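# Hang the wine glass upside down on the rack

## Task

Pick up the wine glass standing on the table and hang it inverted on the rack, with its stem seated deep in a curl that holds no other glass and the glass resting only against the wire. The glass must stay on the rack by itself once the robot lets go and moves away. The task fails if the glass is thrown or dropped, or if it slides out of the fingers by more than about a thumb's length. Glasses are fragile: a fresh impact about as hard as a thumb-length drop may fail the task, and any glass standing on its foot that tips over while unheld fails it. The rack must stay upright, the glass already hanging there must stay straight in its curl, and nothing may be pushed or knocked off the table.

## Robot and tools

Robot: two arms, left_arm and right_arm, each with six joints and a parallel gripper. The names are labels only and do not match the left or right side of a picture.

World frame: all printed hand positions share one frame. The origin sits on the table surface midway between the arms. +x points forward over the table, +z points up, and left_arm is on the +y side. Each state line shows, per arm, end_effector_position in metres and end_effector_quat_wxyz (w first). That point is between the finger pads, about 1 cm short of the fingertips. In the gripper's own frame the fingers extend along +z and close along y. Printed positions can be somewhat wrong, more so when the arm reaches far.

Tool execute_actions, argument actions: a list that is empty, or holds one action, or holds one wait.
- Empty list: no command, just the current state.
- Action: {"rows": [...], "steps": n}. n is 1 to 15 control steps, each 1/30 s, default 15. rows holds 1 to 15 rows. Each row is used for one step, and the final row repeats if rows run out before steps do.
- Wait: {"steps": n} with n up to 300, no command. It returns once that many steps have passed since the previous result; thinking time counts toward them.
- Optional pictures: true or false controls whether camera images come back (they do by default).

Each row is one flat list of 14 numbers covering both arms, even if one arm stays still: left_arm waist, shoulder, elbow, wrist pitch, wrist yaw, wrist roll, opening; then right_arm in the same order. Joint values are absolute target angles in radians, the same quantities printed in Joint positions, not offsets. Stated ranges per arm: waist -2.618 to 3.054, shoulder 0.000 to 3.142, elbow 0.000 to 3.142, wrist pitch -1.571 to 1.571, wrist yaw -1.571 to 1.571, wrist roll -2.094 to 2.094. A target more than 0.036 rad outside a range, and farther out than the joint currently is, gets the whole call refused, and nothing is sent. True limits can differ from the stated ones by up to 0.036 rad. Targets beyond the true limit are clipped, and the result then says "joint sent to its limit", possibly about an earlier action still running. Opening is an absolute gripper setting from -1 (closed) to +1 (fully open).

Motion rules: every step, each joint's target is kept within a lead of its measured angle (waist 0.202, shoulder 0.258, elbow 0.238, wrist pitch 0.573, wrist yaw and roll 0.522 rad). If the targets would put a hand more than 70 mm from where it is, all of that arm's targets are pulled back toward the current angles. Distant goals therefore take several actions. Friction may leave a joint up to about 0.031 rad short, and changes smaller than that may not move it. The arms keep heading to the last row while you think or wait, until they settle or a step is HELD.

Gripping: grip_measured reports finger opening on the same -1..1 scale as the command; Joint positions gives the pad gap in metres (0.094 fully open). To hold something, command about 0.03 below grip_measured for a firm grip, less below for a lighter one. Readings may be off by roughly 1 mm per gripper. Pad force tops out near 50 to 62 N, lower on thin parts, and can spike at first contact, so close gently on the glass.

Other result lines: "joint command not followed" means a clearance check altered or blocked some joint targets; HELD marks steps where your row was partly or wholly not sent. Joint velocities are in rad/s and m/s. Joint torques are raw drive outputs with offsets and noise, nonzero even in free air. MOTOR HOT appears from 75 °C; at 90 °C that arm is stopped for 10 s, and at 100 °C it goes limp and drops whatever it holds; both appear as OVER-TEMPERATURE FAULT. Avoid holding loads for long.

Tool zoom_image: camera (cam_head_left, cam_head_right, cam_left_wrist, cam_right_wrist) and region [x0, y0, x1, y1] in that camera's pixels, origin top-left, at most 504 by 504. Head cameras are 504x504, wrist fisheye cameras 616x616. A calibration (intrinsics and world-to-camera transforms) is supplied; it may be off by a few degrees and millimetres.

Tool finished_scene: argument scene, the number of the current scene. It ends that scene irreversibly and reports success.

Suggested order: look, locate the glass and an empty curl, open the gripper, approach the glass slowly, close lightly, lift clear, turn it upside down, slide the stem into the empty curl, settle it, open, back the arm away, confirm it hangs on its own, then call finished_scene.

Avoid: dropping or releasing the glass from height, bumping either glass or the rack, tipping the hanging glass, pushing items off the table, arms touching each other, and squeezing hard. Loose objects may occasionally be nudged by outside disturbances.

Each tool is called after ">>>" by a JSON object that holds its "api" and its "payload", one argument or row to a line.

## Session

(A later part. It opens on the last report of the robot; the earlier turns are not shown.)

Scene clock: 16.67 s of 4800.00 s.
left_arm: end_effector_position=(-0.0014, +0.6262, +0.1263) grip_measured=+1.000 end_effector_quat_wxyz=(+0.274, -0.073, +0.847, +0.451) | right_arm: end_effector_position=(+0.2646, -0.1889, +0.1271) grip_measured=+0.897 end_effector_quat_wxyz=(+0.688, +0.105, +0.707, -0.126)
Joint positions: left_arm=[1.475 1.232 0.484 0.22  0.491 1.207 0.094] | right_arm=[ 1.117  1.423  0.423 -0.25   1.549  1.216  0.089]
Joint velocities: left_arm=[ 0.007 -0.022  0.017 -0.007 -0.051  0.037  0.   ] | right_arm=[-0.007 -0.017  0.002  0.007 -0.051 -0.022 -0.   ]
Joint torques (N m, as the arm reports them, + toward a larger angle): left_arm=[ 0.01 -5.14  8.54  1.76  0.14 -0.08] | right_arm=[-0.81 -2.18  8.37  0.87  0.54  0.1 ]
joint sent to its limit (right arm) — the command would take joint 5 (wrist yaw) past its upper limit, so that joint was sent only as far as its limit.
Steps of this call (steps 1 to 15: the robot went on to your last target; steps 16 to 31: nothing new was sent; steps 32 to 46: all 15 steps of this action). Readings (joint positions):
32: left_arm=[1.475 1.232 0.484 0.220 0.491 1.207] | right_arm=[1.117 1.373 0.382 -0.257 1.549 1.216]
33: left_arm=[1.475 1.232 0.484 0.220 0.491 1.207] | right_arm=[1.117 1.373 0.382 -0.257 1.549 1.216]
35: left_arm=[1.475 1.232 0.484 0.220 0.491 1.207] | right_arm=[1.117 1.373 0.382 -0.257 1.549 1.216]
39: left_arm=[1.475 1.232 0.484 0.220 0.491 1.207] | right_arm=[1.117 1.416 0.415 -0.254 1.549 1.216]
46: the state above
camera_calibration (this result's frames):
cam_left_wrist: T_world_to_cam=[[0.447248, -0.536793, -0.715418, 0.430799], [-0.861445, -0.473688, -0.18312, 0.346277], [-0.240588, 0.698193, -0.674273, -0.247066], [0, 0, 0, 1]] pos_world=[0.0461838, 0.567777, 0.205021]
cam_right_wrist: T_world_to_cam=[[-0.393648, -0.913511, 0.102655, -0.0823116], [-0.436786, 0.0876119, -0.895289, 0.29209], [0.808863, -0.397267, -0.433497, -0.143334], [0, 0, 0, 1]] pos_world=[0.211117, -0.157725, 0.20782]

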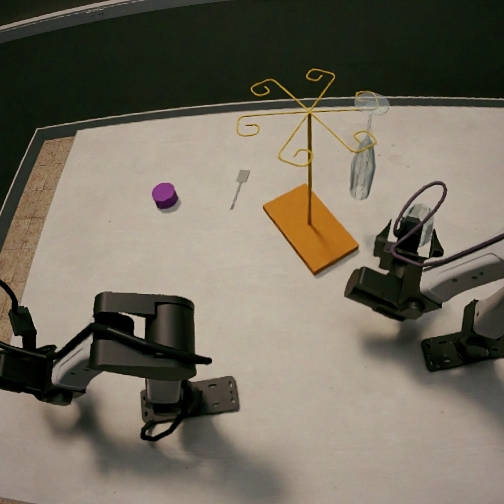

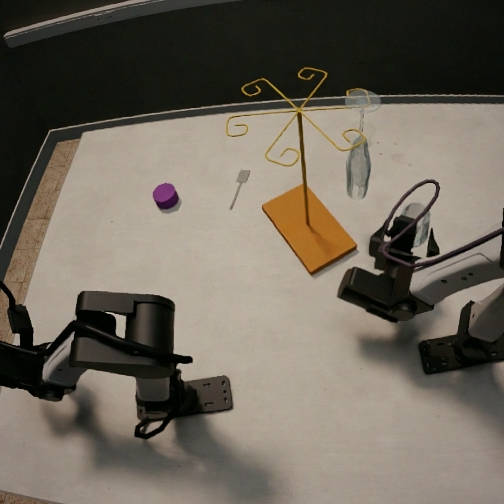

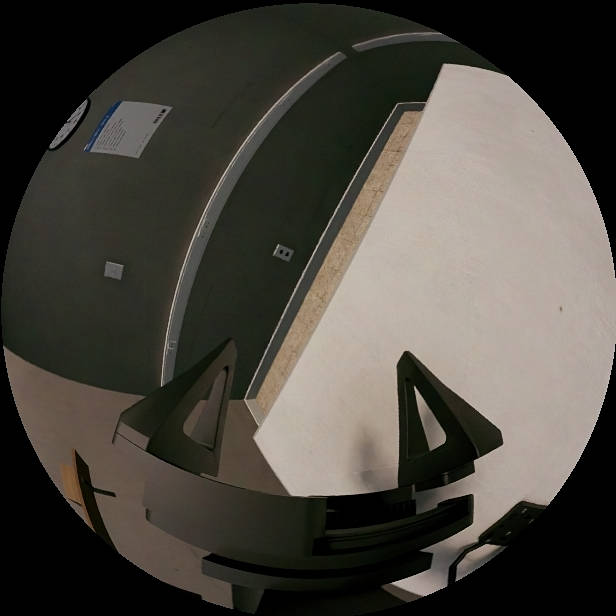

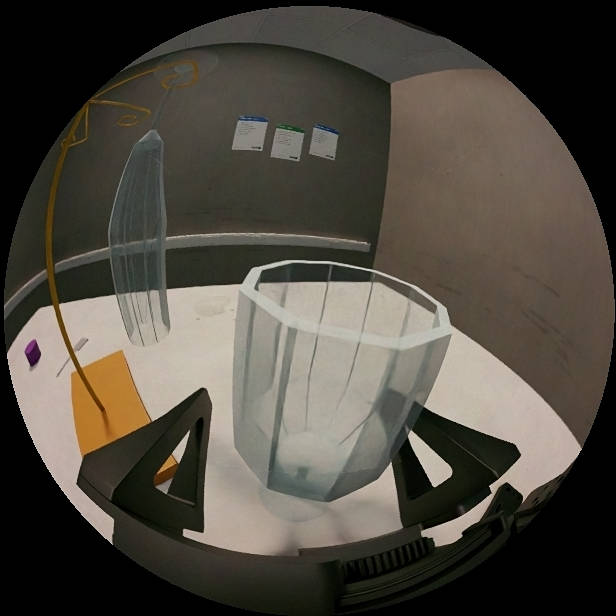

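>>> {"api": "execute_actions", "payload": {
  "actions": [
    {"rows":[[1.475,1.232,0.484,0.22,0.491,1.207,1,1.11,1.38,0.385,-0.2,1.56,1.222,0.9],[1.475,1.232,0.484,0.22,0.491,1.207,1,1.11,1.38,0.385,-0.2,1.56,1.222,0.9],[1.475,1.232,0.484,0.22,0.491,1.207,1,1.11,1.38,0.385,-0.2,1.56,1.222,0.9],[1.475,1.232,0.484,0.22,0.491,1.207,1,1.11,1.38,0.385,-0.2,1.56,1.222,0.9],[1.475,1.232,0.484,0.22,0.491,1.207,1,1.11,1.38,0.385,-0.2,1.56,1.222,0.9],[1.475,1.232,0.484,0.22,0.491,1.207,1,1.11,1.38,0.385,-0.2,1.56,1.222,0.9],[1.475,1.232,0.484,0.22,0.491,1.207,1,1.11,1.38,0.385,-0.2,1.56,1.222,0.75],[1.475,1.232,0.484,0.22,0.491,1.207,1,1.11,1.38,0.385,-0.2,1.56,1.222,0.65]]}
  ]
}}

Scene clock: 18.03 s of 4800.00 s.
left_arm: end_effector_position=(-0.0014, +0.6262, +0.1263) grip_measured=+1.000 end_effector_quat_wxyz=(+0.274, -0.073, +0.847, +0.451) | right_arm: end_effector_position=(+0.2640, -0.1909, +0.1281) grip_measured=+0.653 end_effector_quat_wxyz=(+0.690, +0.115, +0.705, -0.115)
Joint positions: left_arm=[1.475 1.232 0.484 0.22  0.491 1.207 0.094] | right_arm=[ 1.117  1.402  0.408 -0.225  1.549  1.216  0.078]
Joint velocities: left_arm=[-0.002 -0.002  0.007  0.037 -0.007 -0.007  0.   ] | right_arm=[ 0.012 -0.007  0.002 -0.051 -0.022  0.007 -0.   ]
Joint torques (N m, as the arm reports them, + toward a larger angle): left_arm=[ 0.02 -5.14  8.54  1.76  0.15 -0.07] | right_arm=[-0.88 -5.68  3.88  0.94  0.52  0.08]
joint sent to its limit (right arm) — the command would take joint 5 (wrist yaw) past its upper limit, so that joint was sent only as far as its limit.
Steps of this call (steps 1 to 15: the robot went on to your last target; steps 16 to 26: nothing new was sent; steps 27 to 41: all 15 steps of this action). Readings (joint positions):
27: left_arm=[1.475 1.232 0.484 0.220 0.491 1.207] | right_arm=[1.117 1.420 0.420 -0.245 1.549 1.216]
28: left_arm=[1.475 1.232 0.484 0.220 0.491 1.207] | right_arm=[1.117 1.413 0.416 -0.240 1.549 1.216]
30: left_arm=[1.475 1.232 0.484 0.220 0.491 1.207] | right_arm=[1.117 1.404 0.410 -0.235 1.549 1.216]
34: left_arm=[1.475 1.232 0.484 0.220 0.491 1.207] | right_arm=[1.117 1.402 0.408 -0.228 1.549 1.216]
41: the state above
camera_calibration (this result's frames):
cam_left_wrist: T_world_to_cam=[[0.447248, -0.536793, -0.715418, 0.430799], [-0.861445, -0.473688, -0.18312, 0.346277], [-0.240588, 0.698193, -0.674273, -0.247066], [0, 0, 0, 1]] pos_world=[0.0461838, 0.567777, 0.205021]
cam_right_wrist: T_world_to_cam=[[-0.394525, -0.916034, 0.0723341, -0.0808411], [-0.427808, 0.113443, -0.896723, 0.295643], [0.813222, -0.384724, -0.436642, -0.141463], [0, 0, 0, 1]] pos_world=[0.209625, -0.162016, 0.209188]

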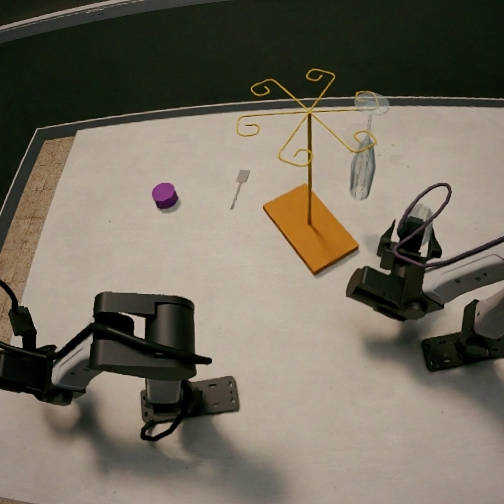

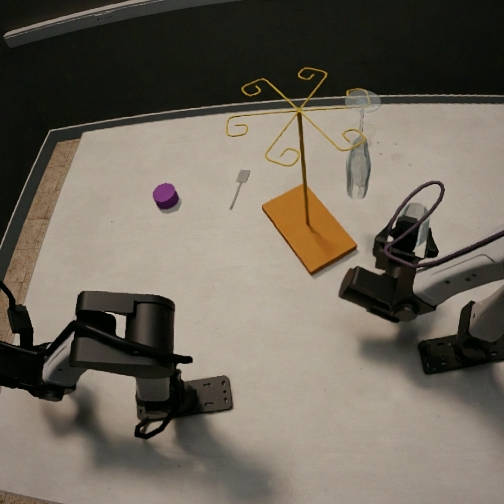

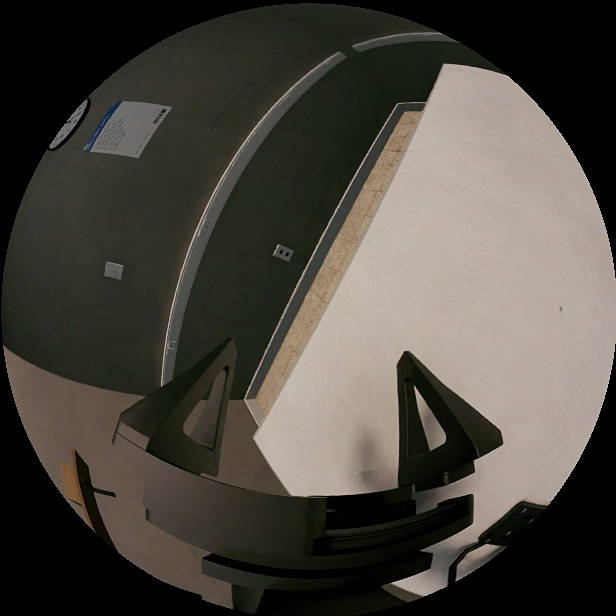

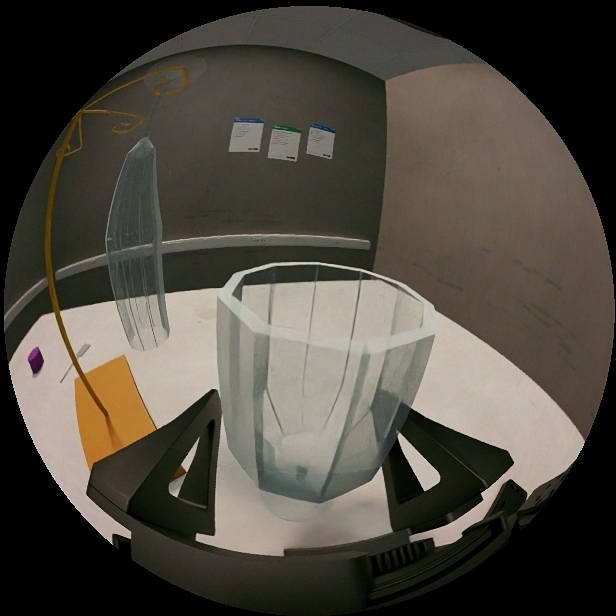

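>>> {"api": "execute_actions", "payload": {
  "actions": [
    {"rows":[[1.475,1.232,0.484,0.22,0.491,1.207,1,1.11,1.35,0.365,-0.2,1.56,1.222,0.65],[1.475,1.232,0.484,0.22,0.491,1.207,1,1.11,1.35,0.365,-0.2,1.56,1.222,0.65],[1.475,1.232,0.484,0.22,0.491,1.207,1,1.11,1.35,0.365,-0.2,1.56,1.222,0.65],[1.475,1.232,0.484,0.22,0.491,1.207,1,1.11,1.35,0.365,-0.2,1.56,1.222,0.65],[1.475,1.232,0.484,0.22,0.491,1.207,1,1.11,1.35,0.365,-0.2,1.56,1.222,0.65],[1.475,1.232,0.484,0.22,0.491,1.207,1,1.11,1.35,0.365,-0.2,1.56,1.222,0.55],[1.475,1.232,0.484,0.22,0.491,1.207,1,1.11,1.35,0.365,-0.2,1.56,1.222,0.48],[1.475,1.232,0.484,0.22,0.491,1.207,1,1.11,1.35,0.365,-0.2,1.56,1.222,0.4]]}
  ]
}}

Scene clock: 19.23 s of 4800.00 s.
left_arm: end_effector_position=(-0.0014, +0.6262, +0.1263) grip_measured=+1.000 end_effector_quat_wxyz=(+0.274, -0.073, +0.847, +0.451) | right_arm: end_effector_position=(+0.2623, -0.1957, +0.1289) grip_measured=+0.433 end_effector_quat_wxyz=(+0.691, +0.120, +0.704, -0.110)
Joint positions: left_arm=[1.475 1.232 0.484 0.22  0.491 1.207 0.094] | right_arm=[ 1.117  1.372  0.388 -0.222  1.549  1.217  0.067]
Joint velocities: left_arm=[-0.012  0.002 -0.002 -0.007  0.051  0.022  0.   ] | right_arm=[ 0.017 -0.007  0.007  0.007 -0.007  0.081 -0.   ]
Joint torques (N m, as the arm reports them, + toward a larger angle): left_arm=[ 0.01 -5.13  8.55  1.77  0.15 -0.08] | right_arm=[-0.83 -5.4   4.    0.93  0.53  0.09]
joint sent to its limit (right arm) — the command would take joint 5 (wrist yaw) past its upper limit, so that joint was sent only as far as its limit.
Steps of this call (steps 1 to 15: the robot went on to your last target; steps 16 to 21: nothing new was sent; steps 22 to 36: all 15 steps of this action). Readings (joint positions):
22: left_arm=[1.475 1.232 0.484 0.220 0.491 1.207] | right_arm=[1.117 1.398 0.405 -0.223 1.549 1.216]
23: left_arm=[1.475 1.232 0.484 0.220 0.491 1.207] | right_arm=[1.117 1.388 0.399 -0.222 1.549 1.216]
25: left_arm=[1.475 1.232 0.484 0.220 0.491 1.207] | right_arm=[1.117 1.374 0.390 -0.222 1.549 1.216]
29: left_arm=[1.475 1.232 0.484 0.220 0.491 1.207] | right_arm=[1.117 1.372 0.388 -0.222 1.549 1.217]
36: the state above
camera_calibration (this result's frames):
cam_left_wrist: T_world_to_cam=[[0.447248, -0.536793, -0.715418, 0.430799], [-0.861445, -0.473688, -0.18312, 0.346277], [-0.240588, 0.698193, -0.674273, -0.247066], [0, 0, 0, 1]] pos_world=[0.0461838, 0.567777, 0.205021]
cam_right_wrist: T_world_to_cam=[[-0.394842, -0.916922, 0.0579068, -0.0842284], [-0.423541, 0.125728, -0.89711, 0.297537], [0.8153, -0.378742, -0.437997, -0.140801], [0, 0, 0, 1]] pos_world=[0.207557, -0.167967, 0.210131]

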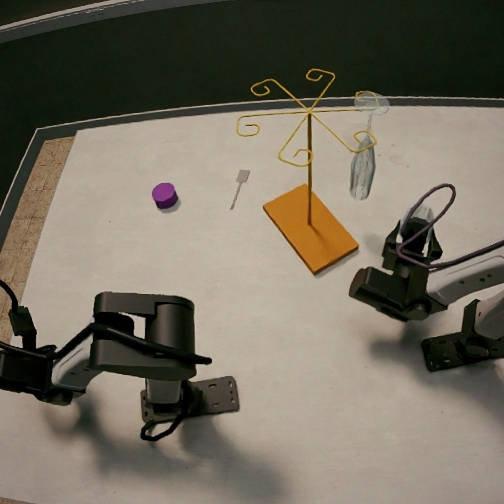

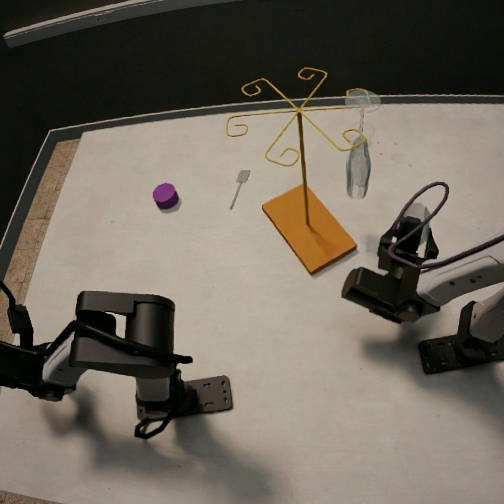

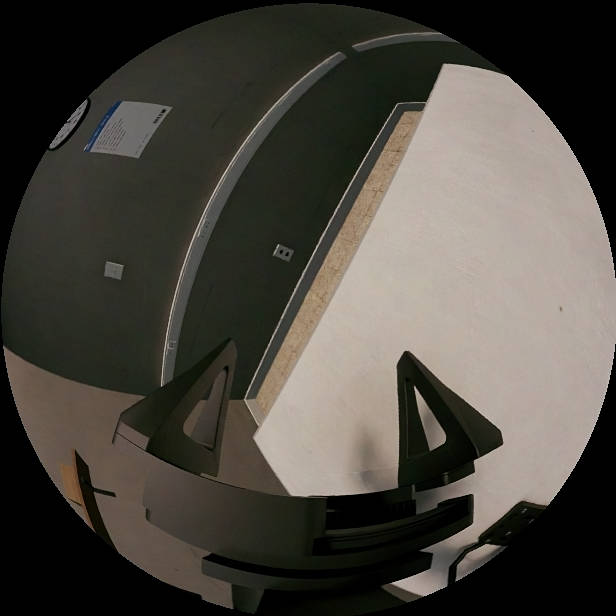

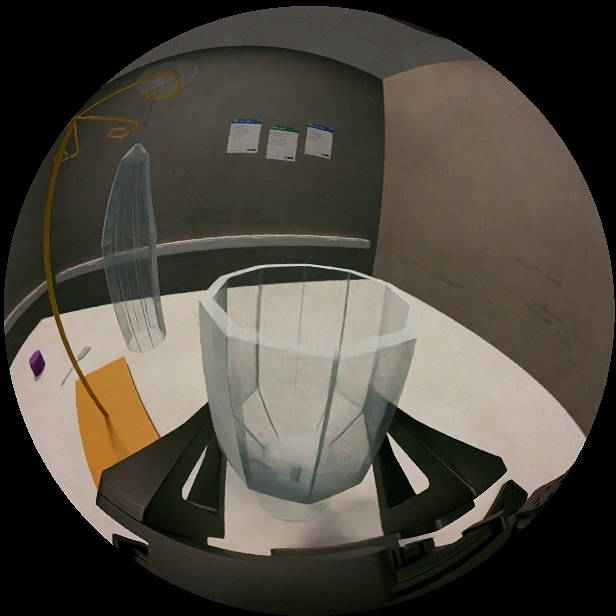

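>>> {"api": "execute_actions", "payload": {
  "actions": []
}}

Scene clock: 21.10 s of 4800.00 s.
left_arm: end_effector_position=(-0.0014, +0.6262, +0.1263) grip_measured=+1.000 end_effector_quat_wxyz=(+0.274, -0.073, +0.847, +0.451) | right_arm: end_effector_position=(+0.2623, -0.1957, +0.1289) grip_measured=+0.433 end_effector_quat_wxyz=(+0.691, +0.120, +0.704, -0.110)
Joint positions: left_arm=[1.475 1.232 0.484 0.22  0.491 1.207 0.094] | right_arm=[ 1.117  1.372  0.388 -0.222  1.549  1.217  0.067]
Joint velocities: left_arm=[-0.007 -0.012 -0.007 -0.007 -0.037 -0.037  0.   ] | right_arm=[-0.002 -0.002 -0.022  0.007 -0.081 -0.022 -0.   ]
Joint torques (N m, as the arm reports them, + toward a larger angle): left_arm=[ 0.01 -5.13  8.54  1.77  0.15 -0.07] | right_arm=[-0.86 -5.36  3.96  0.94  0.54  0.08]
joint sent to its limit (right arm) — the command would take joint 5 (wrist yaw) past its upper limit, so that joint was sent only as far as its limit.
Steps of this call (steps 1 to 15: the robot went on to your last target; steps 16 to 56: nothing new was sent). Readings (joint positions):
1: left_arm=[1.475 1.232 0.484 0.220 0.491 1.207] | right_arm=[1.117 1.372 0.388 -0.222 1.549 1.217]
2: left_arm=[1.475 1.232 0.484 0.220 0.491 1.207] | right_arm=[1.117 1.372 0.388 -0.222 1.549 1.217]
4: left_arm=[1.475 1.232 0.484 0.220 0.491 1.207] | right_arm=[1.117 1.372 0.388 -0.222 1.549 1.217]
8: left_arm=[1.475 1.232 0.484 0.220 0.491 1.207] | right_arm=[1.117 1.372 0.388 -0.222 1.549 1.217]
56: the state above
All arms were judged still, so your last target was given up. Only a new action makes them travel on or press farther. Fingers that are still opening or closing keep moving.
camera_calibration (this result's frames):
cam_left_wrist: T_world_to_cam=[[0.447248, -0.536793, -0.715418, 0.430799], [-0.861445, -0.473688, -0.18312, 0.346277], [-0.240588, 0.698193, -0.674273, -0.247066], [0, 0, 0, 1]] pos_world=[0.0461838, 0.567777, 0.205021]
cam_right_wrist: T_world_to_cam=[[-0.394842, -0.916922, 0.0579068, -0.0842284], [-0.423541, 0.125728, -0.89711, 0.297537], [0.8153, -0.378742, -0.437997, -0.140801], [0, 0, 0, 1]] pos_world=[0.207557, -0.167967, 0.210131]

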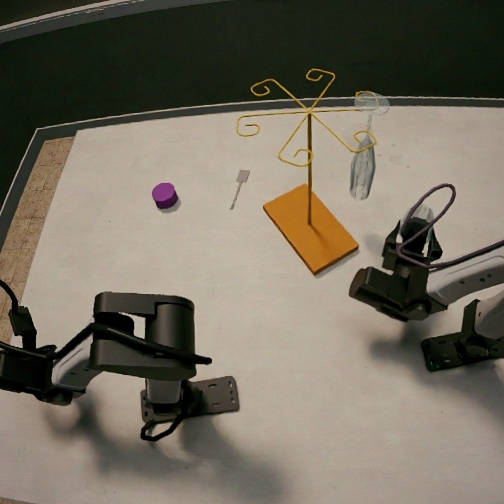

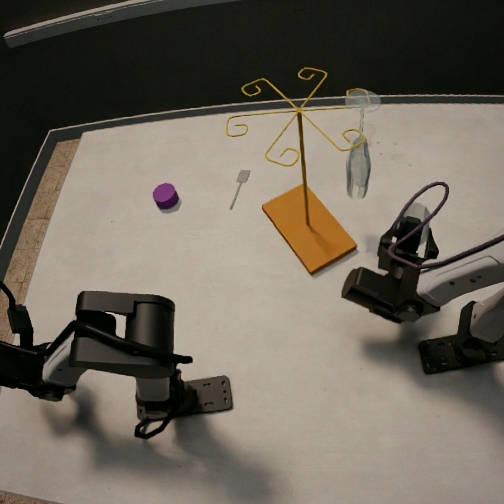

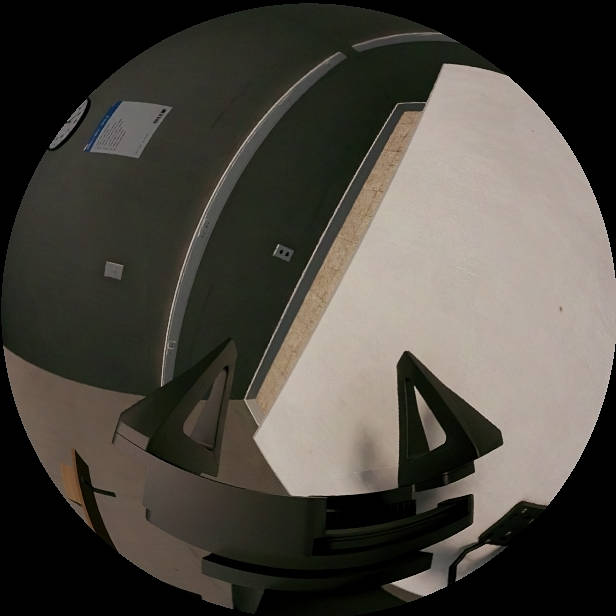

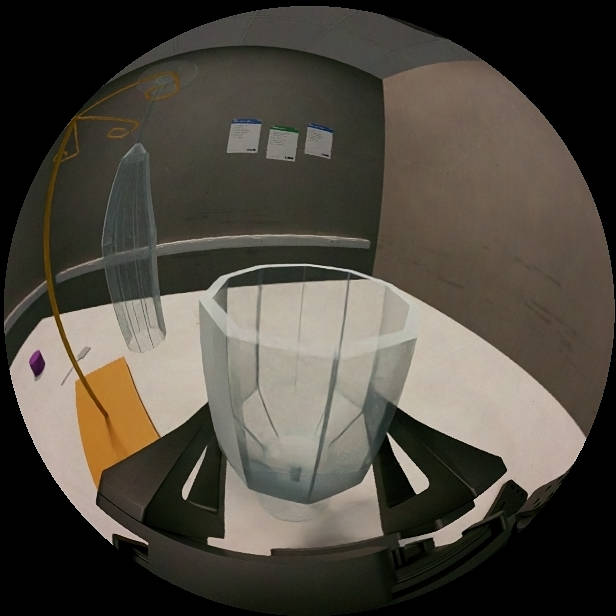

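>>> {"api": "execute_actions", "payload": {
  "actions": [
    {"rows":[[1.475,1.232,0.484,0.22,0.491,1.207,1,1.117,1.33,0.46,-0.33,1.56,1.217,0.40],[1.475,1.232,0.484,0.22,0.491,1.207,1,1.117,1.29,0.52,-0.43,1.56,1.217,0.40],[1.475,1.232,0.484,0.22,0.491,1.207,1,1.117,1.29,0.52,-0.43,1.56,1.217,0.40],[1.475,1.232,0.484,0.22,0.491,1.207,1,1.117,1.25,0.58,-0.53,1.56,1.217,0.40],[1.475,1.232,0.484,0.22,0.491,1.207,1,1.117,1.25,0.58,-0.53,1.56,1.217,0.40],[1.475,1.232,0.484,0.22,0.491,1.207,1,1.117,1.21,0.64,-0.63,1.56,1.217,0.40],[1.475,1.232,0.484,0.22,0.491,1.207,1,1.117,1.21,0.64,-0.63,1.56,1.217,0.40],[1.475,1.232,0.484,0.22,0.491,1.207,1,1.117,1.17,0.70,-0.73,1.56,1.217,0.40],[1.475,1.232,0.484,0.22,0.491,1.207,1,1.117,1.17,0.70,-0.73,1.56,1.217,0.40],[1.475,1.232,0.484,0.22,0.491,1.207,1,1.117,1.13,0.76,-0.82,1.56,1.217,0.40],[1.475,1.232,0.484,0.22,0.491,1.207,1,1.117,1.13,0.76,-0.82,1.56,1.217,0.40],[1.475,1.232,0.484,0.22,0.491,1.207,1,1.117,1.10,0.81,-0.90,1.56,1.217,0.40],[1.475,1.232,0.484,0.22,0.491,1.207,1,1.117,1.07,0.85,-0.97,1.56,1.217,0.40]],"steps":15}
  ],
  "pictures": false
}}

>>> {"api": "execute_actions", "payload": {
  "actions": [
    {"rows":[[1.475,1.232,0.484,0.22,0.491,1.207,1,1.05,1.07,0.85,-0.97,1.56,1.217,0.40],[1.475,1.232,0.484,0.22,0.491,1.207,1,0.98,1.07,0.85,-0.97,1.56,1.217,0.40],[1.475,1.232,0.484,0.22,0.491,1.207,1,0.92,1.07,0.85,-0.97,1.56,1.217,0.40],[1.475,1.232,0.484,0.22,0.491,1.207,1,0.86,1.07,0.85,-0.97,1.56,1.217,0.40],[1.475,1.232,0.484,0.22,0.491,1.207,1,0.8,1.07,0.85,-0.97,1.56,1.217,0.40],[1.475,1.232,0.484,0.22,0.491,1.207,1,0.74,1.07,0.85,-0.97,1.56,1.217,0.40],[1.475,1.232,0.484,0.22,0.491,1.207,1,0.68,1.07,0.85,-0.97,1.56,1.217,0.40],[1.475,1.232,0.484,0.22,0.491,1.207,1,0.62,1.07,0.85,-0.97,1.56,1.217,0.40],[1.475,1.232,0.484,0.22,0.491,1.207,1,0.56,1.07,0.85,-0.97,1.56,1.217,0.40],[1.475,1.232,0.484,0.22,0.491,1.207,1,0.5,1.07,0.85,-0.97,1.56,1.217,0.40],[1.475,1.232,0.484,0.22,0.491,1.207,1,0.45,1.07,0.85,-0.97,1.56,1.217,0.40],[1.475,1.232,0.484,0.22,0.491,1.207,1,0.4,1.07,0.85,-0.97,1.56,1.217,0.40]],"steps":15}
  ],
  "pictures": false
}}

>>> {"api": "execute_actions", "payload": {
  "actions": [
    {"rows":[[1.475,1.232,0.484,0.22,0.491,1.207,1,0.4,1.07,0.85,-0.97,1.56,1.11,0.40],[1.475,1.232,0.484,0.22,0.491,1.207,1,0.4,1.07,0.85,-0.97,1.56,1.0,0.40],[1.475,1.232,0.484,0.22,0.491,1.207,1,0.4,1.07,0.85,-0.97,1.56,0.9,0.40],[1.475,1.232,0.484,0.22,0.491,1.207,1,0.4,1.07,0.85,-0.97,1.56,0.8,0.40],[1.475,1.232,0.484,0.22,0.491,1.207,1,0.4,1.07,0.85,-0.97,1.56,0.7,0.40],[1.475,1.232,0.484,0.22,0.491,1.207,1,0.4,1.07,0.85,-0.97,1.56,0.6,0.40],[1.475,1.232,0.484,0.22,0.491,1.207,1,0.4,1.07,0.85,-0.97,1.56,0.5,0.40],[1.475,1.232,0.484,0.22,0.491,1.207,1,0.4,1.07,0.85,-0.97,1.56,0.4,0.40],[1.475,1.232,0.484,0.22,0.491,1.207,1,0.4,1.07,0.85,-0.97,1.56,0.3,0.40],[1.475,1.232,0.484,0.22,0.491,1.207,1,0.4,1.07,0.85,-0.97,1.56,0.2,0.40],[1.475,1.232,0.484,0.22,0.491,1.207,1,0.4,1.07,0.85,-0.97,1.56,0.1,0.40],[1.475,1.232,0.484,0.22,0.491,1.207,1,0.4,1.07,0.85,-0.97,1.56,0.0,0.40],[1.475,1.232,0.484,0.22,0.491,1.207,1,0.4,1.07,0.85,-0.97,1.56,-0.1,0.40],[1.475,1.232,0.484,0.22,0.491,1.207,1,0.4,1.07,0.85,-0.97,1.56,-0.2,0.40],[1.475,1.232,0.484,0.22,0.491,1.207,1,0.4,1.07,0.85,-0.97,1.56,-0.3,0.40]],"steps":15}
  ]
}}

Scene clock: 25.57 s of 4800.00 s.
left_arm: end_effector_position=(-0.0014, +0.6262, +0.1263) grip_measured=+1.000 end_effector_quat_wxyz=(+0.274, -0.073, +0.847, +0.451) | right_arm: end_effector_position=(+0.2647, -0.1882, +0.2619) grip_measured=+0.433 end_effector_quat_wxyz=(+0.689, +0.152, +0.705, -0.071)
Joint positions: left_arm=[1.475 1.232 0.484 0.22  0.491 1.207 0.094] | right_arm=[ 1.117  1.102  0.806 -0.811  1.527  1.218  0.067]
Joint velocities: left_arm=[-0.012  0.007  0.012  0.037 -0.022  0.037  0.   ] | right_arm=[-0.017 -0.481  0.54  -0.93   0.125  0.066  0.001]
Joint torques (N m, as the arm reports them, + toward a larger angle): left_arm=[ 0.01 -5.13  8.54  1.77  0.15 -0.07] | right_arm=[-0.32 -3.01  8.71  0.5   0.56  0.  ]
joint sent to its limit (right arm) — the command would take joint 5 (wrist yaw) past its upper limit, so that joint was sent only as far as its limit.
Steps of this call (steps 1 to 90: nothing new was sent; then 0.97 s passed at rest; steps 91 to 105: all 15 steps of this action). Readings (joint positions):
91: left_arm=[1.475 1.232 0.484 0.220 0.491 1.207] | right_arm=[1.117 1.370 0.394 -0.238 1.546 1.217]
92: left_arm=[1.475 1.232 0.484 0.220 0.491 1.207] | right_arm=[1.117 1.361 0.412 -0.278 1.538 1.217]
94: left_arm=[1.475 1.232 0.484 0.220 0.491 1.207] | right_arm=[1.117 1.327 0.468 -0.354 1.530 1.217]
98: left_arm=[1.475 1.232 0.484 0.220 0.491 1.207] | right_arm=[1.117 1.240 0.604 -0.508 1.525 1.218]
105: the state above

Scene clock: 26.07 s of 4800.00 s.
left_arm: end_effector_position=(-0.0014, +0.6262, +0.1263) grip_measured=+1.000 end_effector_quat_wxyz=(+0.274, -0.073, +0.847, +0.451) | right_arm: end_effector_position=(+0.2800, -0.3699, +0.2673) grip_measured=+0.433 end_effector_quat_wxyz=(+0.605, +0.358, +0.626, -0.338)
Joint positions: left_arm=[1.475 1.232 0.484 0.22  0.491 1.207 0.094] | right_arm=[ 0.407  1.083  0.83  -0.956  1.528  1.218  0.067]
Joint velocities: left_arm=[ 0.007  0.007 -0.012 -0.037 -0.037  0.007  0.   ] | right_arm=[-0.193 -0.002 -0.002 -0.11   0.007 -0.007  0.   ]
Joint torques (N m, as the arm reports them, + toward a larger angle): left_arm=[ 0.01 -5.13  8.55  1.76  0.15 -0.07] | right_arm=[ 0.02 -3.53  9.62  0.7   0.71  0.01]
joint sent to its limit (right arm) — the command would take joint 5 (wrist yaw) past its upper limit, so that joint was sent only as far as its limit.
Steps of this call (steps 1 to 15: all 15 steps of this action). Readings (joint positions):
1: left_arm=[1.475 1.232 0.484 0.220 0.491 1.207] | right_arm=[1.108 1.090 0.820 -0.836 1.530 1.218]
2: left_arm=[1.475 1.232 0.484 0.220 0.491 1.207] | right_arm=[1.078 1.084 0.828 -0.854 1.530 1.218]
4: left_arm=[1.475 1.232 0.484 0.220 0.491 1.207] | right_arm=[0.970 1.083 0.830 -0.886 1.530 1.218]
8: left_arm=[1.475 1.232 0.484 0.220 0.491 1.207] | right_arm=[0.723 1.083 0.830 -0.928 1.528 1.218]
15: the state above

Scene clock: 26.57 s of 4800.00 s.
left_arm: end_effector_position=(-0.0014, +0.6262, +0.1263) grip_measured=+1.000 end_effector_quat_wxyz=(+0.274, -0.073, +0.847, +0.451) | right_arm: end_effector_position=(+0.2797, -0.3706, +0.2668) grip_measured=+0.433 end_effector_quat_wxyz=(+0.337, -0.023, +0.722, -0.605)
Joint positions: left_arm=[1.475 1.232 0.484 0.22  0.491 1.207 0.094] | right_arm=[ 0.404  1.083  0.83  -0.961  1.526  0.119  0.067]
Joint velocities: left_arm=[ 0.022 -0.002  0.002 -0.007  0.037  0.081  0.   ] | right_arm=[ 0.012  0.002 -0.017  0.037 -0.022 -2.762 -0.001]
Joint torques (N m, as the arm reports them, + toward a larger angle): left_arm=[ 0.01 -5.13  8.54  1.77  0.15 -0.07] | right_arm=[-0.6  -3.57  9.72  0.71  0.72  0.05]
joint sent to its limit (right arm) — the command would take joint 5 (wrist yaw) past its upper limit, so that joint was sent only as far as its limit.
Steps of this call (steps 1 to 15: all 15 steps of this action). Readings (joint positions):
1: left_arm=[1.475 1.232 0.484 0.220 0.491 1.207] | right_arm=[0.404 1.083 0.830 -0.957 1.528 1.203]
2: left_arm=[1.475 1.232 0.484 0.220 0.491 1.207] | right_arm=[0.404 1.083 0.830 -0.958 1.528 1.170]
4: left_arm=[1.475 1.232 0.484 0.220 0.491 1.207] | right_arm=[0.404 1.083 0.830 -0.959 1.527 1.065]
8: left_arm=[1.475 1.232 0.484 0.220 0.491 1.207] | right_arm=[0.404 1.083 0.830 -0.960 1.527 0.764]
15: the state above
camera_calibration (this result's frames):
cam_left_wrist: T_world_to_cam=[[0.447248, -0.536793, -0.715418, 0.430799], [-0.861445, -0.473688, -0.18312, 0.346277], [-0.240588, 0.698193, -0.674273, -0.247066], [0, 0, 0, 1]] pos_world=[0.0461838, 0.567777, 0.205021]
cam_right_wrist: T_world_to_cam=[[-0.361181, -0.167124, 0.917397, -0.206604], [-0.926931, -0.0429732, -0.372763, 0.388963], [0.101721, -0.984999, -0.139391, -0.265605], [0, 0, 0, 1]] pos_world=[0.312938, -0.279434, 0.297506]

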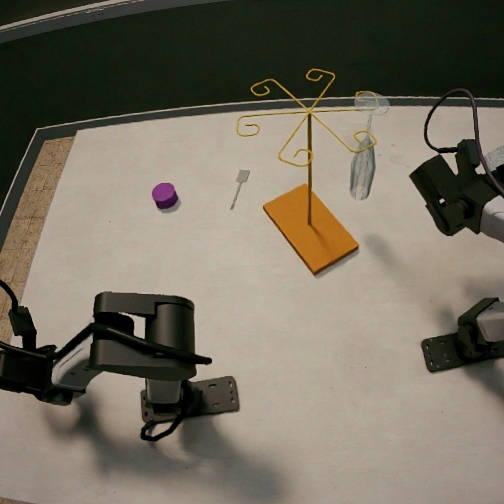

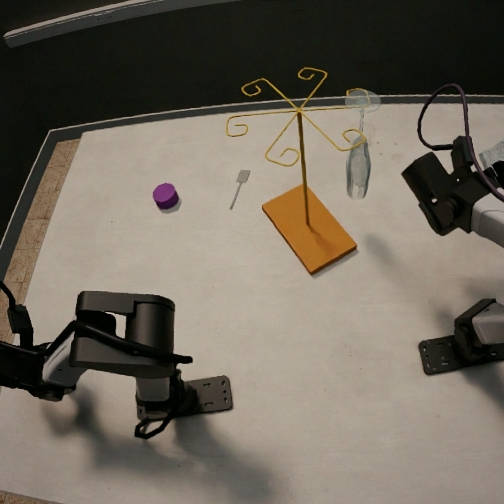

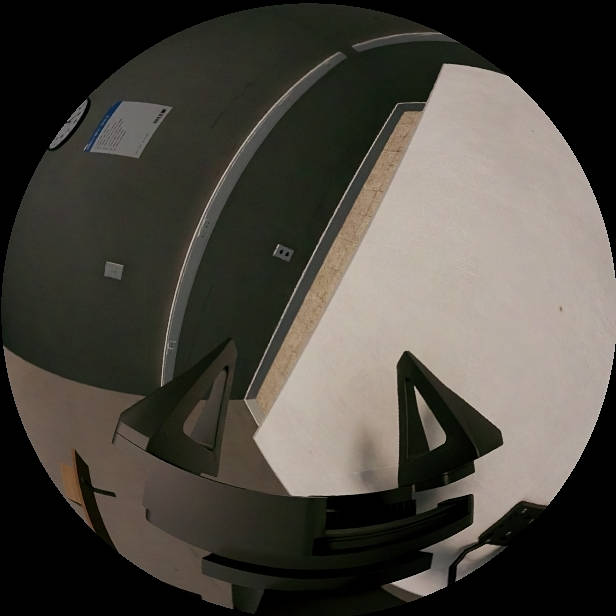

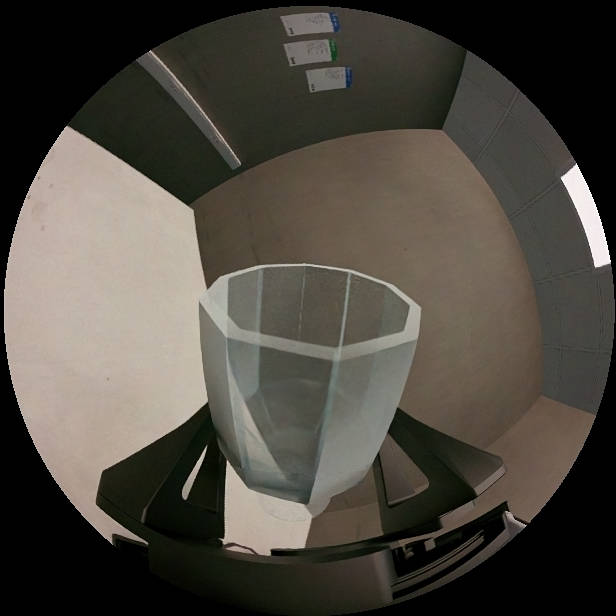

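>>> {"api": "execute_actions", "payload": {
  "actions": [
    {"rows":[[1.475,1.232,0.484,0.22,0.491,1.207,1,0.4,1.07,0.85,-0.97,1.56,-0.1,0.40],[1.475,1.232,0.484,0.22,0.491,1.207,1,0.4,1.07,0.85,-0.97,1.56,-0.25,0.40],[1.475,1.232,0.484,0.22,0.491,1.207,1,0.4,1.07,0.85,-0.97,1.56,-0.4,0.40],[1.475,1.232,0.484,0.22,0.491,1.207,1,0.4,1.07,0.85,-0.97,1.56,-0.53,0.40],[1.475,1.232,0.484,0.22,0.491,1.207,1,0.4,1.07,0.85,-0.97,1.56,-0.66,0.40],[1.475,1.232,0.484,0.22,0.491,1.207,1,0.4,1.07,0.85,-0.97,1.56,-0.79,0.40],[1.475,1.232,0.484,0.22,0.491,1.207,1,0.4,1.07,0.85,-0.97,1.56,-0.92,0.40],[1.475,1.232,0.484,0.22,0.491,1.207,1,0.4,1.07,0.85,-0.97,1.56,-1.05,0.40],[1.475,1.232,0.484,0.22,0.491,1.207,1,0.4,1.07,0.85,-0.97,1.56,-1.18,0.40],[1.475,1.232,0.484,0.22,0.491,1.207,1,0.4,1.07,0.85,-0.97,1.56,-1.31,0.40],[1.475,1.232,0.484,0.22,0.491,1.207,1,0.4,1.07,0.85,-0.97,1.56,-1.44,0.40],[1.475,1.232,0.484,0.22,0.491,1.207,1,0.4,1.07,0.85,-0.97,1.56,-1.57,0.40],[1.475,1.232,0.484,0.22,0.491,1.207,1,0.4,1.07,0.85,-0.97,1.56,-1.7,0.40],[1.475,1.232,0.484,0.22,0.491,1.207,1,0.4,1.07,0.85,-0.97,1.56,-1.82,0.40],[1.475,1.232,0.484,0.22,0.491,1.207,1,0.4,1.07,0.85,-0.97,1.56,-1.93,0.40]],"steps":15}
  ],
  "pictures": false
}}

>>> {"api": "execute_actions", "payload": {
  "actions": [
    {"rows":[[1.475,1.232,0.484,0.22,0.491,1.207,1,0.48,1.07,0.85,-0.97,1.56,-1.93,0.40],[1.475,1.232,0.484,0.22,0.491,1.207,1,0.56,1.07,0.85,-0.97,1.56,-1.93,0.40],[1.475,1.232,0.484,0.22,0.491,1.207,1,0.64,1.07,0.85,-0.97,1.56,-1.93,0.40],[1.475,1.232,0.484,0.22,0.491,1.207,1,0.72,1.07,0.85,-0.97,1.56,-1.93,0.40],[1.475,1.232,0.484,0.22,0.491,1.207,1,0.8,1.07,0.85,-0.97,1.56,-1.93,0.40],[1.475,1.232,0.484,0.22,0.491,1.207,1,0.88,1.07,0.85,-0.97,1.56,-1.93,0.40],[1.475,1.232,0.484,0.22,0.491,1.207,1,0.96,1.07,0.85,-0.97,1.56,-1.93,0.40],[1.475,1.232,0.484,0.22,0.491,1.207,1,1.04,1.07,0.85,-0.97,1.56,-1.93,0.40],[1.475,1.232,0.484,0.22,0.491,1.207,1,1.12,1.07,0.85,-0.97,1.56,-1.93,0.40],[1.475,1.232,0.484,0.22,0.491,1.207,1,1.2,1.07,0.85,-0.97,1.56,-1.93,0.40],[1.475,1.232,0.484,0.22,0.491,1.207,1,1.28,1.07,0.85,-0.97,1.56,-1.93,0.40],[1.475,1.232,0.484,0.22,0.491,1.207,1,1.36,1.07,0.85,-0.97,1.56,-1.93,0.40],[1.475,1.232,0.484,0.22,0.491,1.207,1,1.44,1.07,0.85,-0.97,1.56,-1.93,0.40],[1.475,1.232,0.484,0.22,0.491,1.207,1,1.52,1.07,0.85,-0.97,1.56,-1.93,0.40],[1.475,1.232,0.484,0.22,0.491,1.207,1,1.6,1.07,0.85,-0.97,1.56,-1.93,0.40]],"steps":15}
  ]
}}

Scene clock: 29.90 s of 4800.00 s.
left_arm: end_effector_position=(-0.0014, +0.6262, +0.1263) grip_measured=+1.000 end_effector_quat_wxyz=(+0.274, -0.073, +0.847, +0.451) | right_arm: end_effector_position=(+0.2796, -0.3706, +0.2667) grip_measured=+0.433 end_effector_quat_wxyz=(+0.143, +0.491, -0.530, +0.677)
Joint positions: left_arm=[1.475 1.232 0.484 0.22  0.491 1.207 0.094] | right_arm=[ 0.404  1.083  0.83  -0.962  1.525 -1.311  0.067]
Joint velocities: left_arm=[-0.012  0.002 -0.017 -0.051 -0.007  0.022  0.   ] | right_arm=[ 0.007 -0.002 -0.012  0.066  0.051 -2.821  0.   ]
Joint torques (N m, as the arm reports them, + toward a larger angle): left_arm=[ 0.01 -5.13  8.54  1.77  0.15 -0.07] | right_arm=[-0.66 -3.48  9.71  0.69  0.71  0.05]
joint sent to its limit (right arm) — the command would take joint 5 (wrist yaw) past its upper limit, so that joint was sent only as far as its limit.
Steps of this call (steps 1 to 45: the robot went on to your last target; steps 46 to 85: nothing new was sent; steps 86 to 100: all 15 steps of this action). Readings (joint positions):
86: left_arm=[1.475 1.232 0.484 0.220 0.491 1.207] | right_arm=[0.404 1.083 0.830 -0.962 1.526 -0.261]
87: left_arm=[1.475 1.232 0.484 0.220 0.491 1.207] | right_arm=[0.404 1.083 0.830 -0.962 1.526 -0.250]
89: left_arm=[1.475 1.232 0.484 0.220 0.491 1.207] | right_arm=[0.404 1.083 0.830 -0.962 1.525 -0.313]
93: left_arm=[1.475 1.232 0.484 0.220 0.491 1.207] | right_arm=[0.404 1.083 0.830 -0.962 1.525 -0.628]
100: the state above

Scene clock: 30.40 s of 4800.00 s.
left_arm: end_effector_position=(-0.0014, +0.6262, +0.1263) grip_measured=+1.000 end_effector_quat_wxyz=(+0.274, -0.073, +0.847, +0.451) | right_arm: end_effector_position=(+0.2212, -0.1429, +0.2663) grip_measured=+0.434 end_effector_quat_wxyz=(+0.004, +0.722, -0.021, +0.691)
Joint positions: left_arm=[1.475 1.232 0.484 0.22  0.491 1.207 0.094] | right_arm=[ 1.399  1.083  0.83  -0.966  1.523 -1.899  0.067]
Joint velocities: left_arm=[-0.002 -0.007 -0.012 -0.066  0.007 -0.022  0.   ] | right_arm=[ 2.137 -0.012  0.002  0.022  0.022 -0.139 -0.001]
Joint torques (N m, as the arm reports them, + toward a larger angle): left_arm=[ 0.   -5.14  8.54  1.77  0.15 -0.07] | right_arm=[-0.5  -3.51  9.61  0.67  0.72 -0.05]
joint sent to its limit (right arm) — the command would take joint 5 (wrist yaw) past its upper limit, so that joint was sent only as far as its limit.
Steps of this call (steps 1 to 15: all 15 steps of this action). Readings (joint positions):
1: left_arm=[1.475 1.232 0.484 0.220 0.491 1.207] | right_arm=[0.414 1.083 0.830 -0.964 1.526 -1.409]
2: left_arm=[1.475 1.232 0.484 0.220 0.491 1.207] | right_arm=[0.448 1.083 0.830 -0.965 1.526 -1.506]
4: left_arm=[1.475 1.232 0.484 0.220 0.491 1.207] | right_arm=[0.578 1.083 0.830 -0.966 1.527 -1.657]
8: left_arm=[1.475 1.232 0.484 0.220 0.491 1.207] | right_arm=[0.876 1.083 0.830 -0.966 1.525 -1.814]
15: the state above
camera_calibration (this result's frames):
cam_left_wrist: T_world_to_cam=[[0.447248, -0.536793, -0.715418, 0.430799], [-0.861445, -0.473688, -0.18312, 0.346277], [-0.240588, 0.698193, -0.674273, -0.247066], [0, 0, 0, 1]] pos_world=[0.0461838, 0.567777, 0.205021]
cam_right_wrist: T_world_to_cam=[[-0.0467201, 0.99806, -0.0411607, 0.163033], [-0.381588, 0.0202485, 0.924111, -0.112559], [0.923151, 0.058881, 0.379902, -0.206271], [0, 0, 0, 1]] pos_world=[0.155085, -0.148292, 0.18909]

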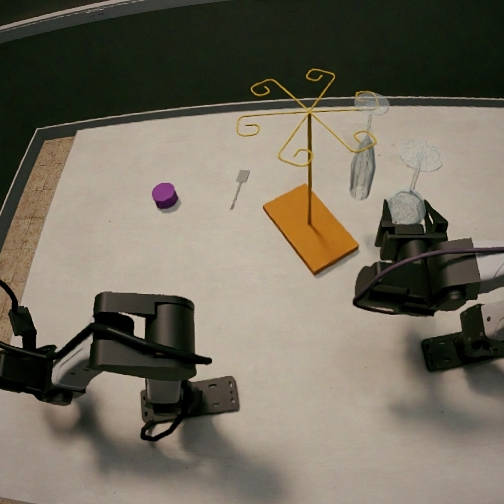

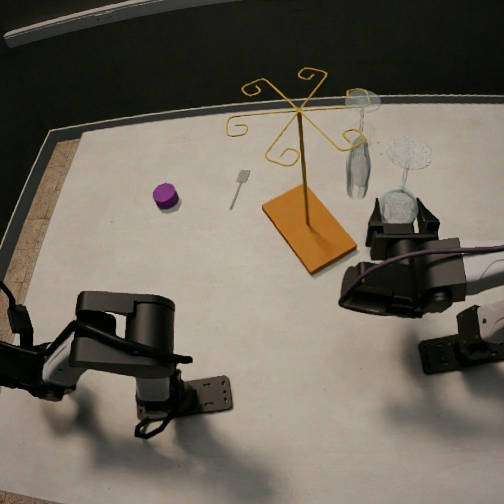

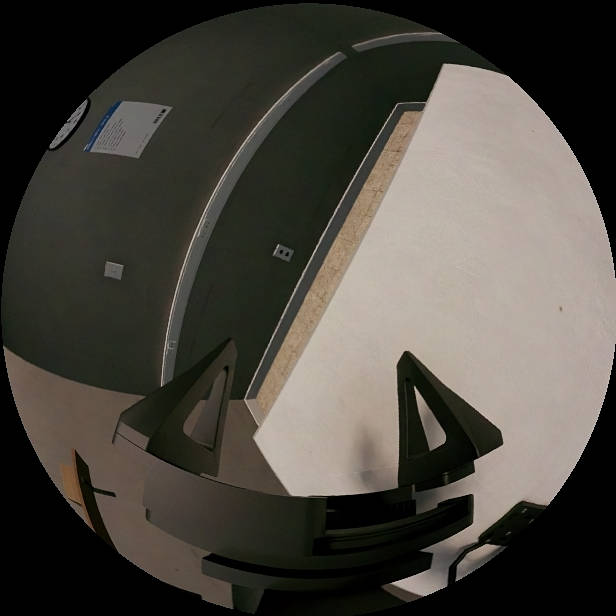

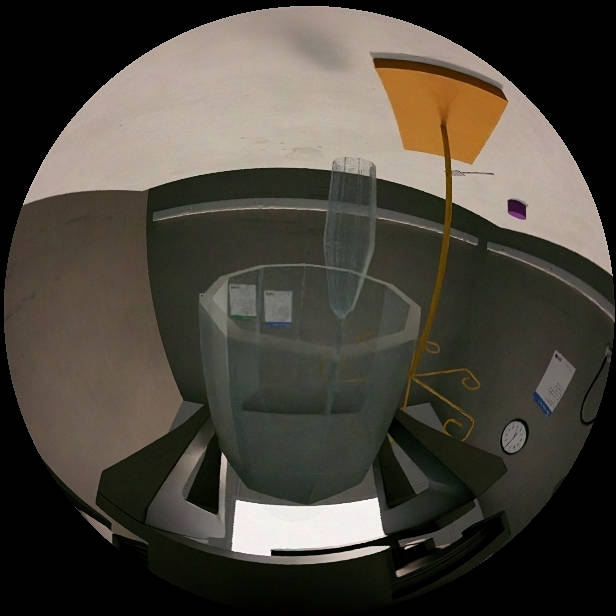

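>>> {"api": "execute_actions", "payload": {
  "actions": [
    {"rows":[[1.4,1.22,0.46,0.28,0.63,1.09,1,1.65,1.1,0.86,-0.96,1.56,-1.93,0.40],[1.32,1.21,0.44,0.34,0.77,0.98,1,1.65,1.14,0.88,-0.94,1.56,-1.93,0.40],[1.24,1.2,0.42,0.4,0.9,0.87,1,1.65,1.18,0.9,-0.92,1.56,-1.93,0.40],[1.16,1.19,0.4,0.46,1.03,0.76,1,1.65,1.22,0.92,-0.90,1.56,-1.93,0.40],[1.08,1.17,0.38,0.52,1.16,0.65,1,1.65,1.26,0.94,-0.88,1.56,-1.93,0.40],[1.0,1.16,0.35,0.58,1.29,0.54,1,1.65,1.30,0.96,-0.86,1.56,-1.93,0.40],[0.9,1.14,0.32,0.64,1.42,0.42,1,1.65,1.34,0.98,-0.84,1.56,-1.93,0.40],[0.8,1.128,0.3,0.7,1.55,0.3,1,1.65,1.38,1.0,-0.82,1.56,-1.93,0.40],[0.8,1.128,0.3,0.7,1.55,0.3,1,1.65,1.42,1.02,-0.80,1.56,-1.93,0.40],[0.8,1.128,0.3,0.7,1.55,0.3,1,1.65,1.46,1.04,-0.78,1.56,-1.93,0.40],[0.8,1.128,0.3,0.7,1.55,0.3,1,1.65,1.5,1.06,-0.76,1.56,-1.93,0.40],[0.8,1.128,0.3,0.7,1.55,0.3,1,1.65,1.54,1.08,-0.74,1.56,-1.93,0.40],[0.8,1.128,0.3,0.7,1.55,0.3,1,1.65,1.575,1.1,-0.73,1.56,-1.93,0.40]],"steps":15}
  ]
}}

Scene clock: 33.40 s of 4800.00 s.
left_arm: end_effector_position=(+0.2160, +0.3764, +0.1903) grip_measured=+1.000 end_effector_quat_wxyz=(+0.689, +0.211, +0.692, -0.042) | right_arm: end_effector_position=(+0.1548, +0.0007, +0.2339) grip_measured=+0.434 end_effector_quat_wxyz=(-0.046, +0.716, +0.099, +0.690)
Joint positions: left_arm=[0.813 1.151 0.324 0.602 1.355 0.455 0.094] | right_arm=[ 1.644  1.559  1.059 -0.789  1.524 -1.923  0.067]
Joint velocities: left_arm=[-0.388 -0.105 -0.134  0.476  1.37  -1.018  0.   ] | right_arm=[ 0.027  0.535  0.154  0.286 -0.125  0.007  0.001]
Joint torques (N m, as the arm reports them, + toward a larger angle): left_arm=[ 1.36 -5.14  6.4   1.64 -0.02 -0.12] | right_arm=[ 0.04 -8.27 10.32  0.56  0.79 -0.07]
joint sent to its limit (right arm) — the command would take joint 5 (wrist yaw) past its upper limit, so that joint was sent only as far as its limit.
Steps of this call (steps 1 to 30: the robot went on to your last target; steps 31 to 75: nothing new was sent; steps 76 to 90: all 15 steps of this action). Readings (joint positions):
76: left_arm=[1.467 1.232 0.484 0.224 0.502 1.191] | right_arm=[1.604 1.083 0.830 -0.966 1.523 -1.922]
77: left_arm=[1.437 1.232 0.481 0.239 0.534 1.155] | right_arm=[1.618 1.088 0.832 -0.967 1.523 -1.922]
79: left_arm=[1.333 1.232 0.466 0.286 0.639 1.068] | right_arm=[1.637 1.133 0.857 -0.963 1.524 -1.922]
83: left_arm=[1.133 1.201 0.401 0.413 0.893 0.830] | right_arm=[1.642 1.296 0.936 -0.912 1.525 -1.923]
90: the state above
camera_calibration (this result's frames):
cam_left_wrist: T_world_to_cam=[[-0.291168, -0.940747, -0.173829, 0.453808], [-0.602753, 0.321499, -0.730292, 0.175922], [0.742906, -0.107862, -0.660649, 0.111138], [0, 0, 0, 1]] pos_world=[0.155607, 0.382347, 0.280783]
cam_right_wrist: T_world_to_cam=[[-0.286312, 0.948684, -0.134257, 0.0742236], [-0.392933, 0.0115391, 0.919495, -0.108055], [0.873859, 0.316016, 0.369465, -0.131232], [0, 0, 0, 1]] pos_world=[0.093471, -0.0276964, 0.157807]

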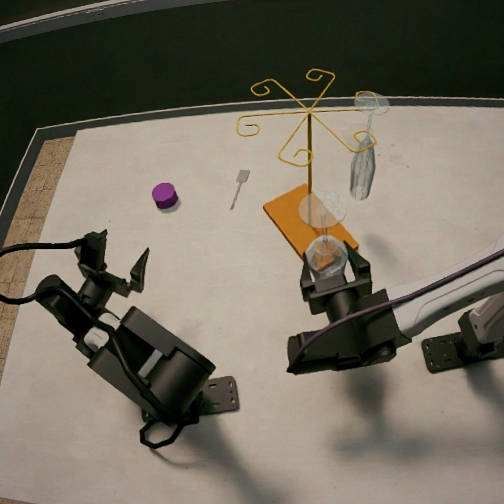

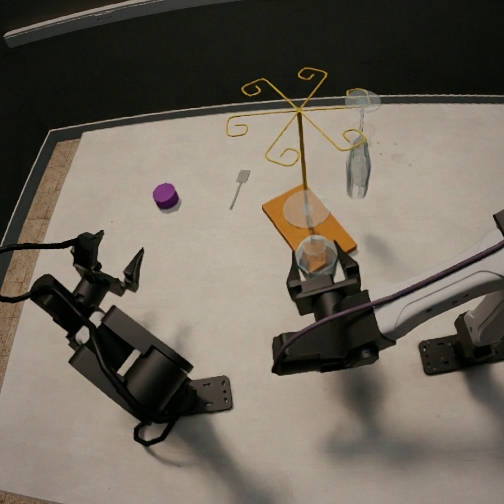

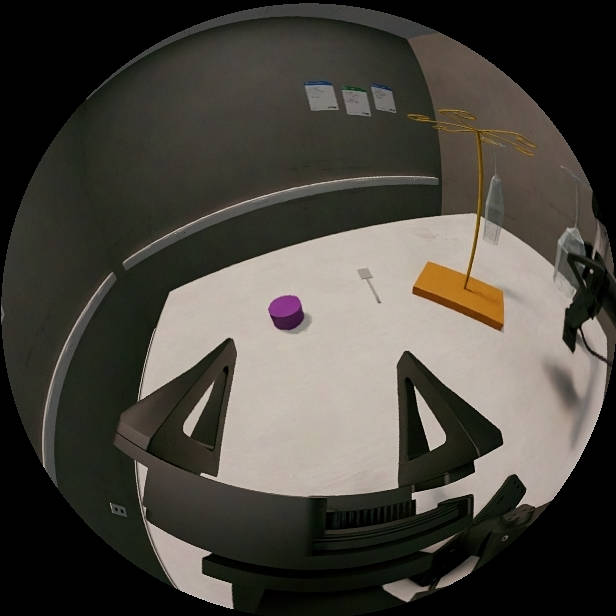

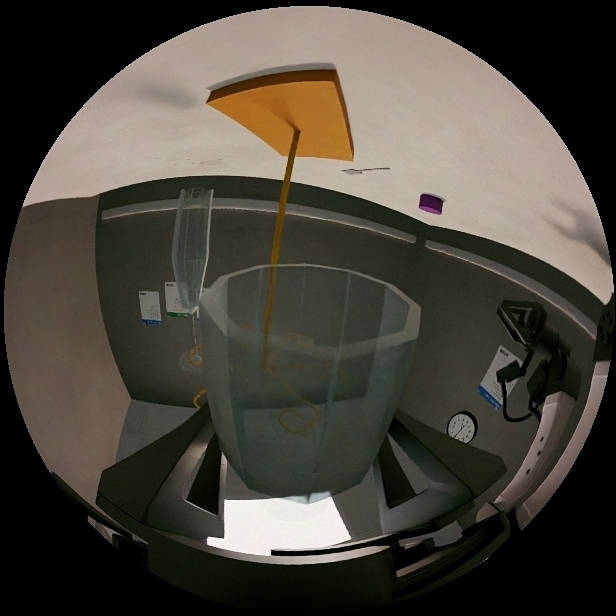

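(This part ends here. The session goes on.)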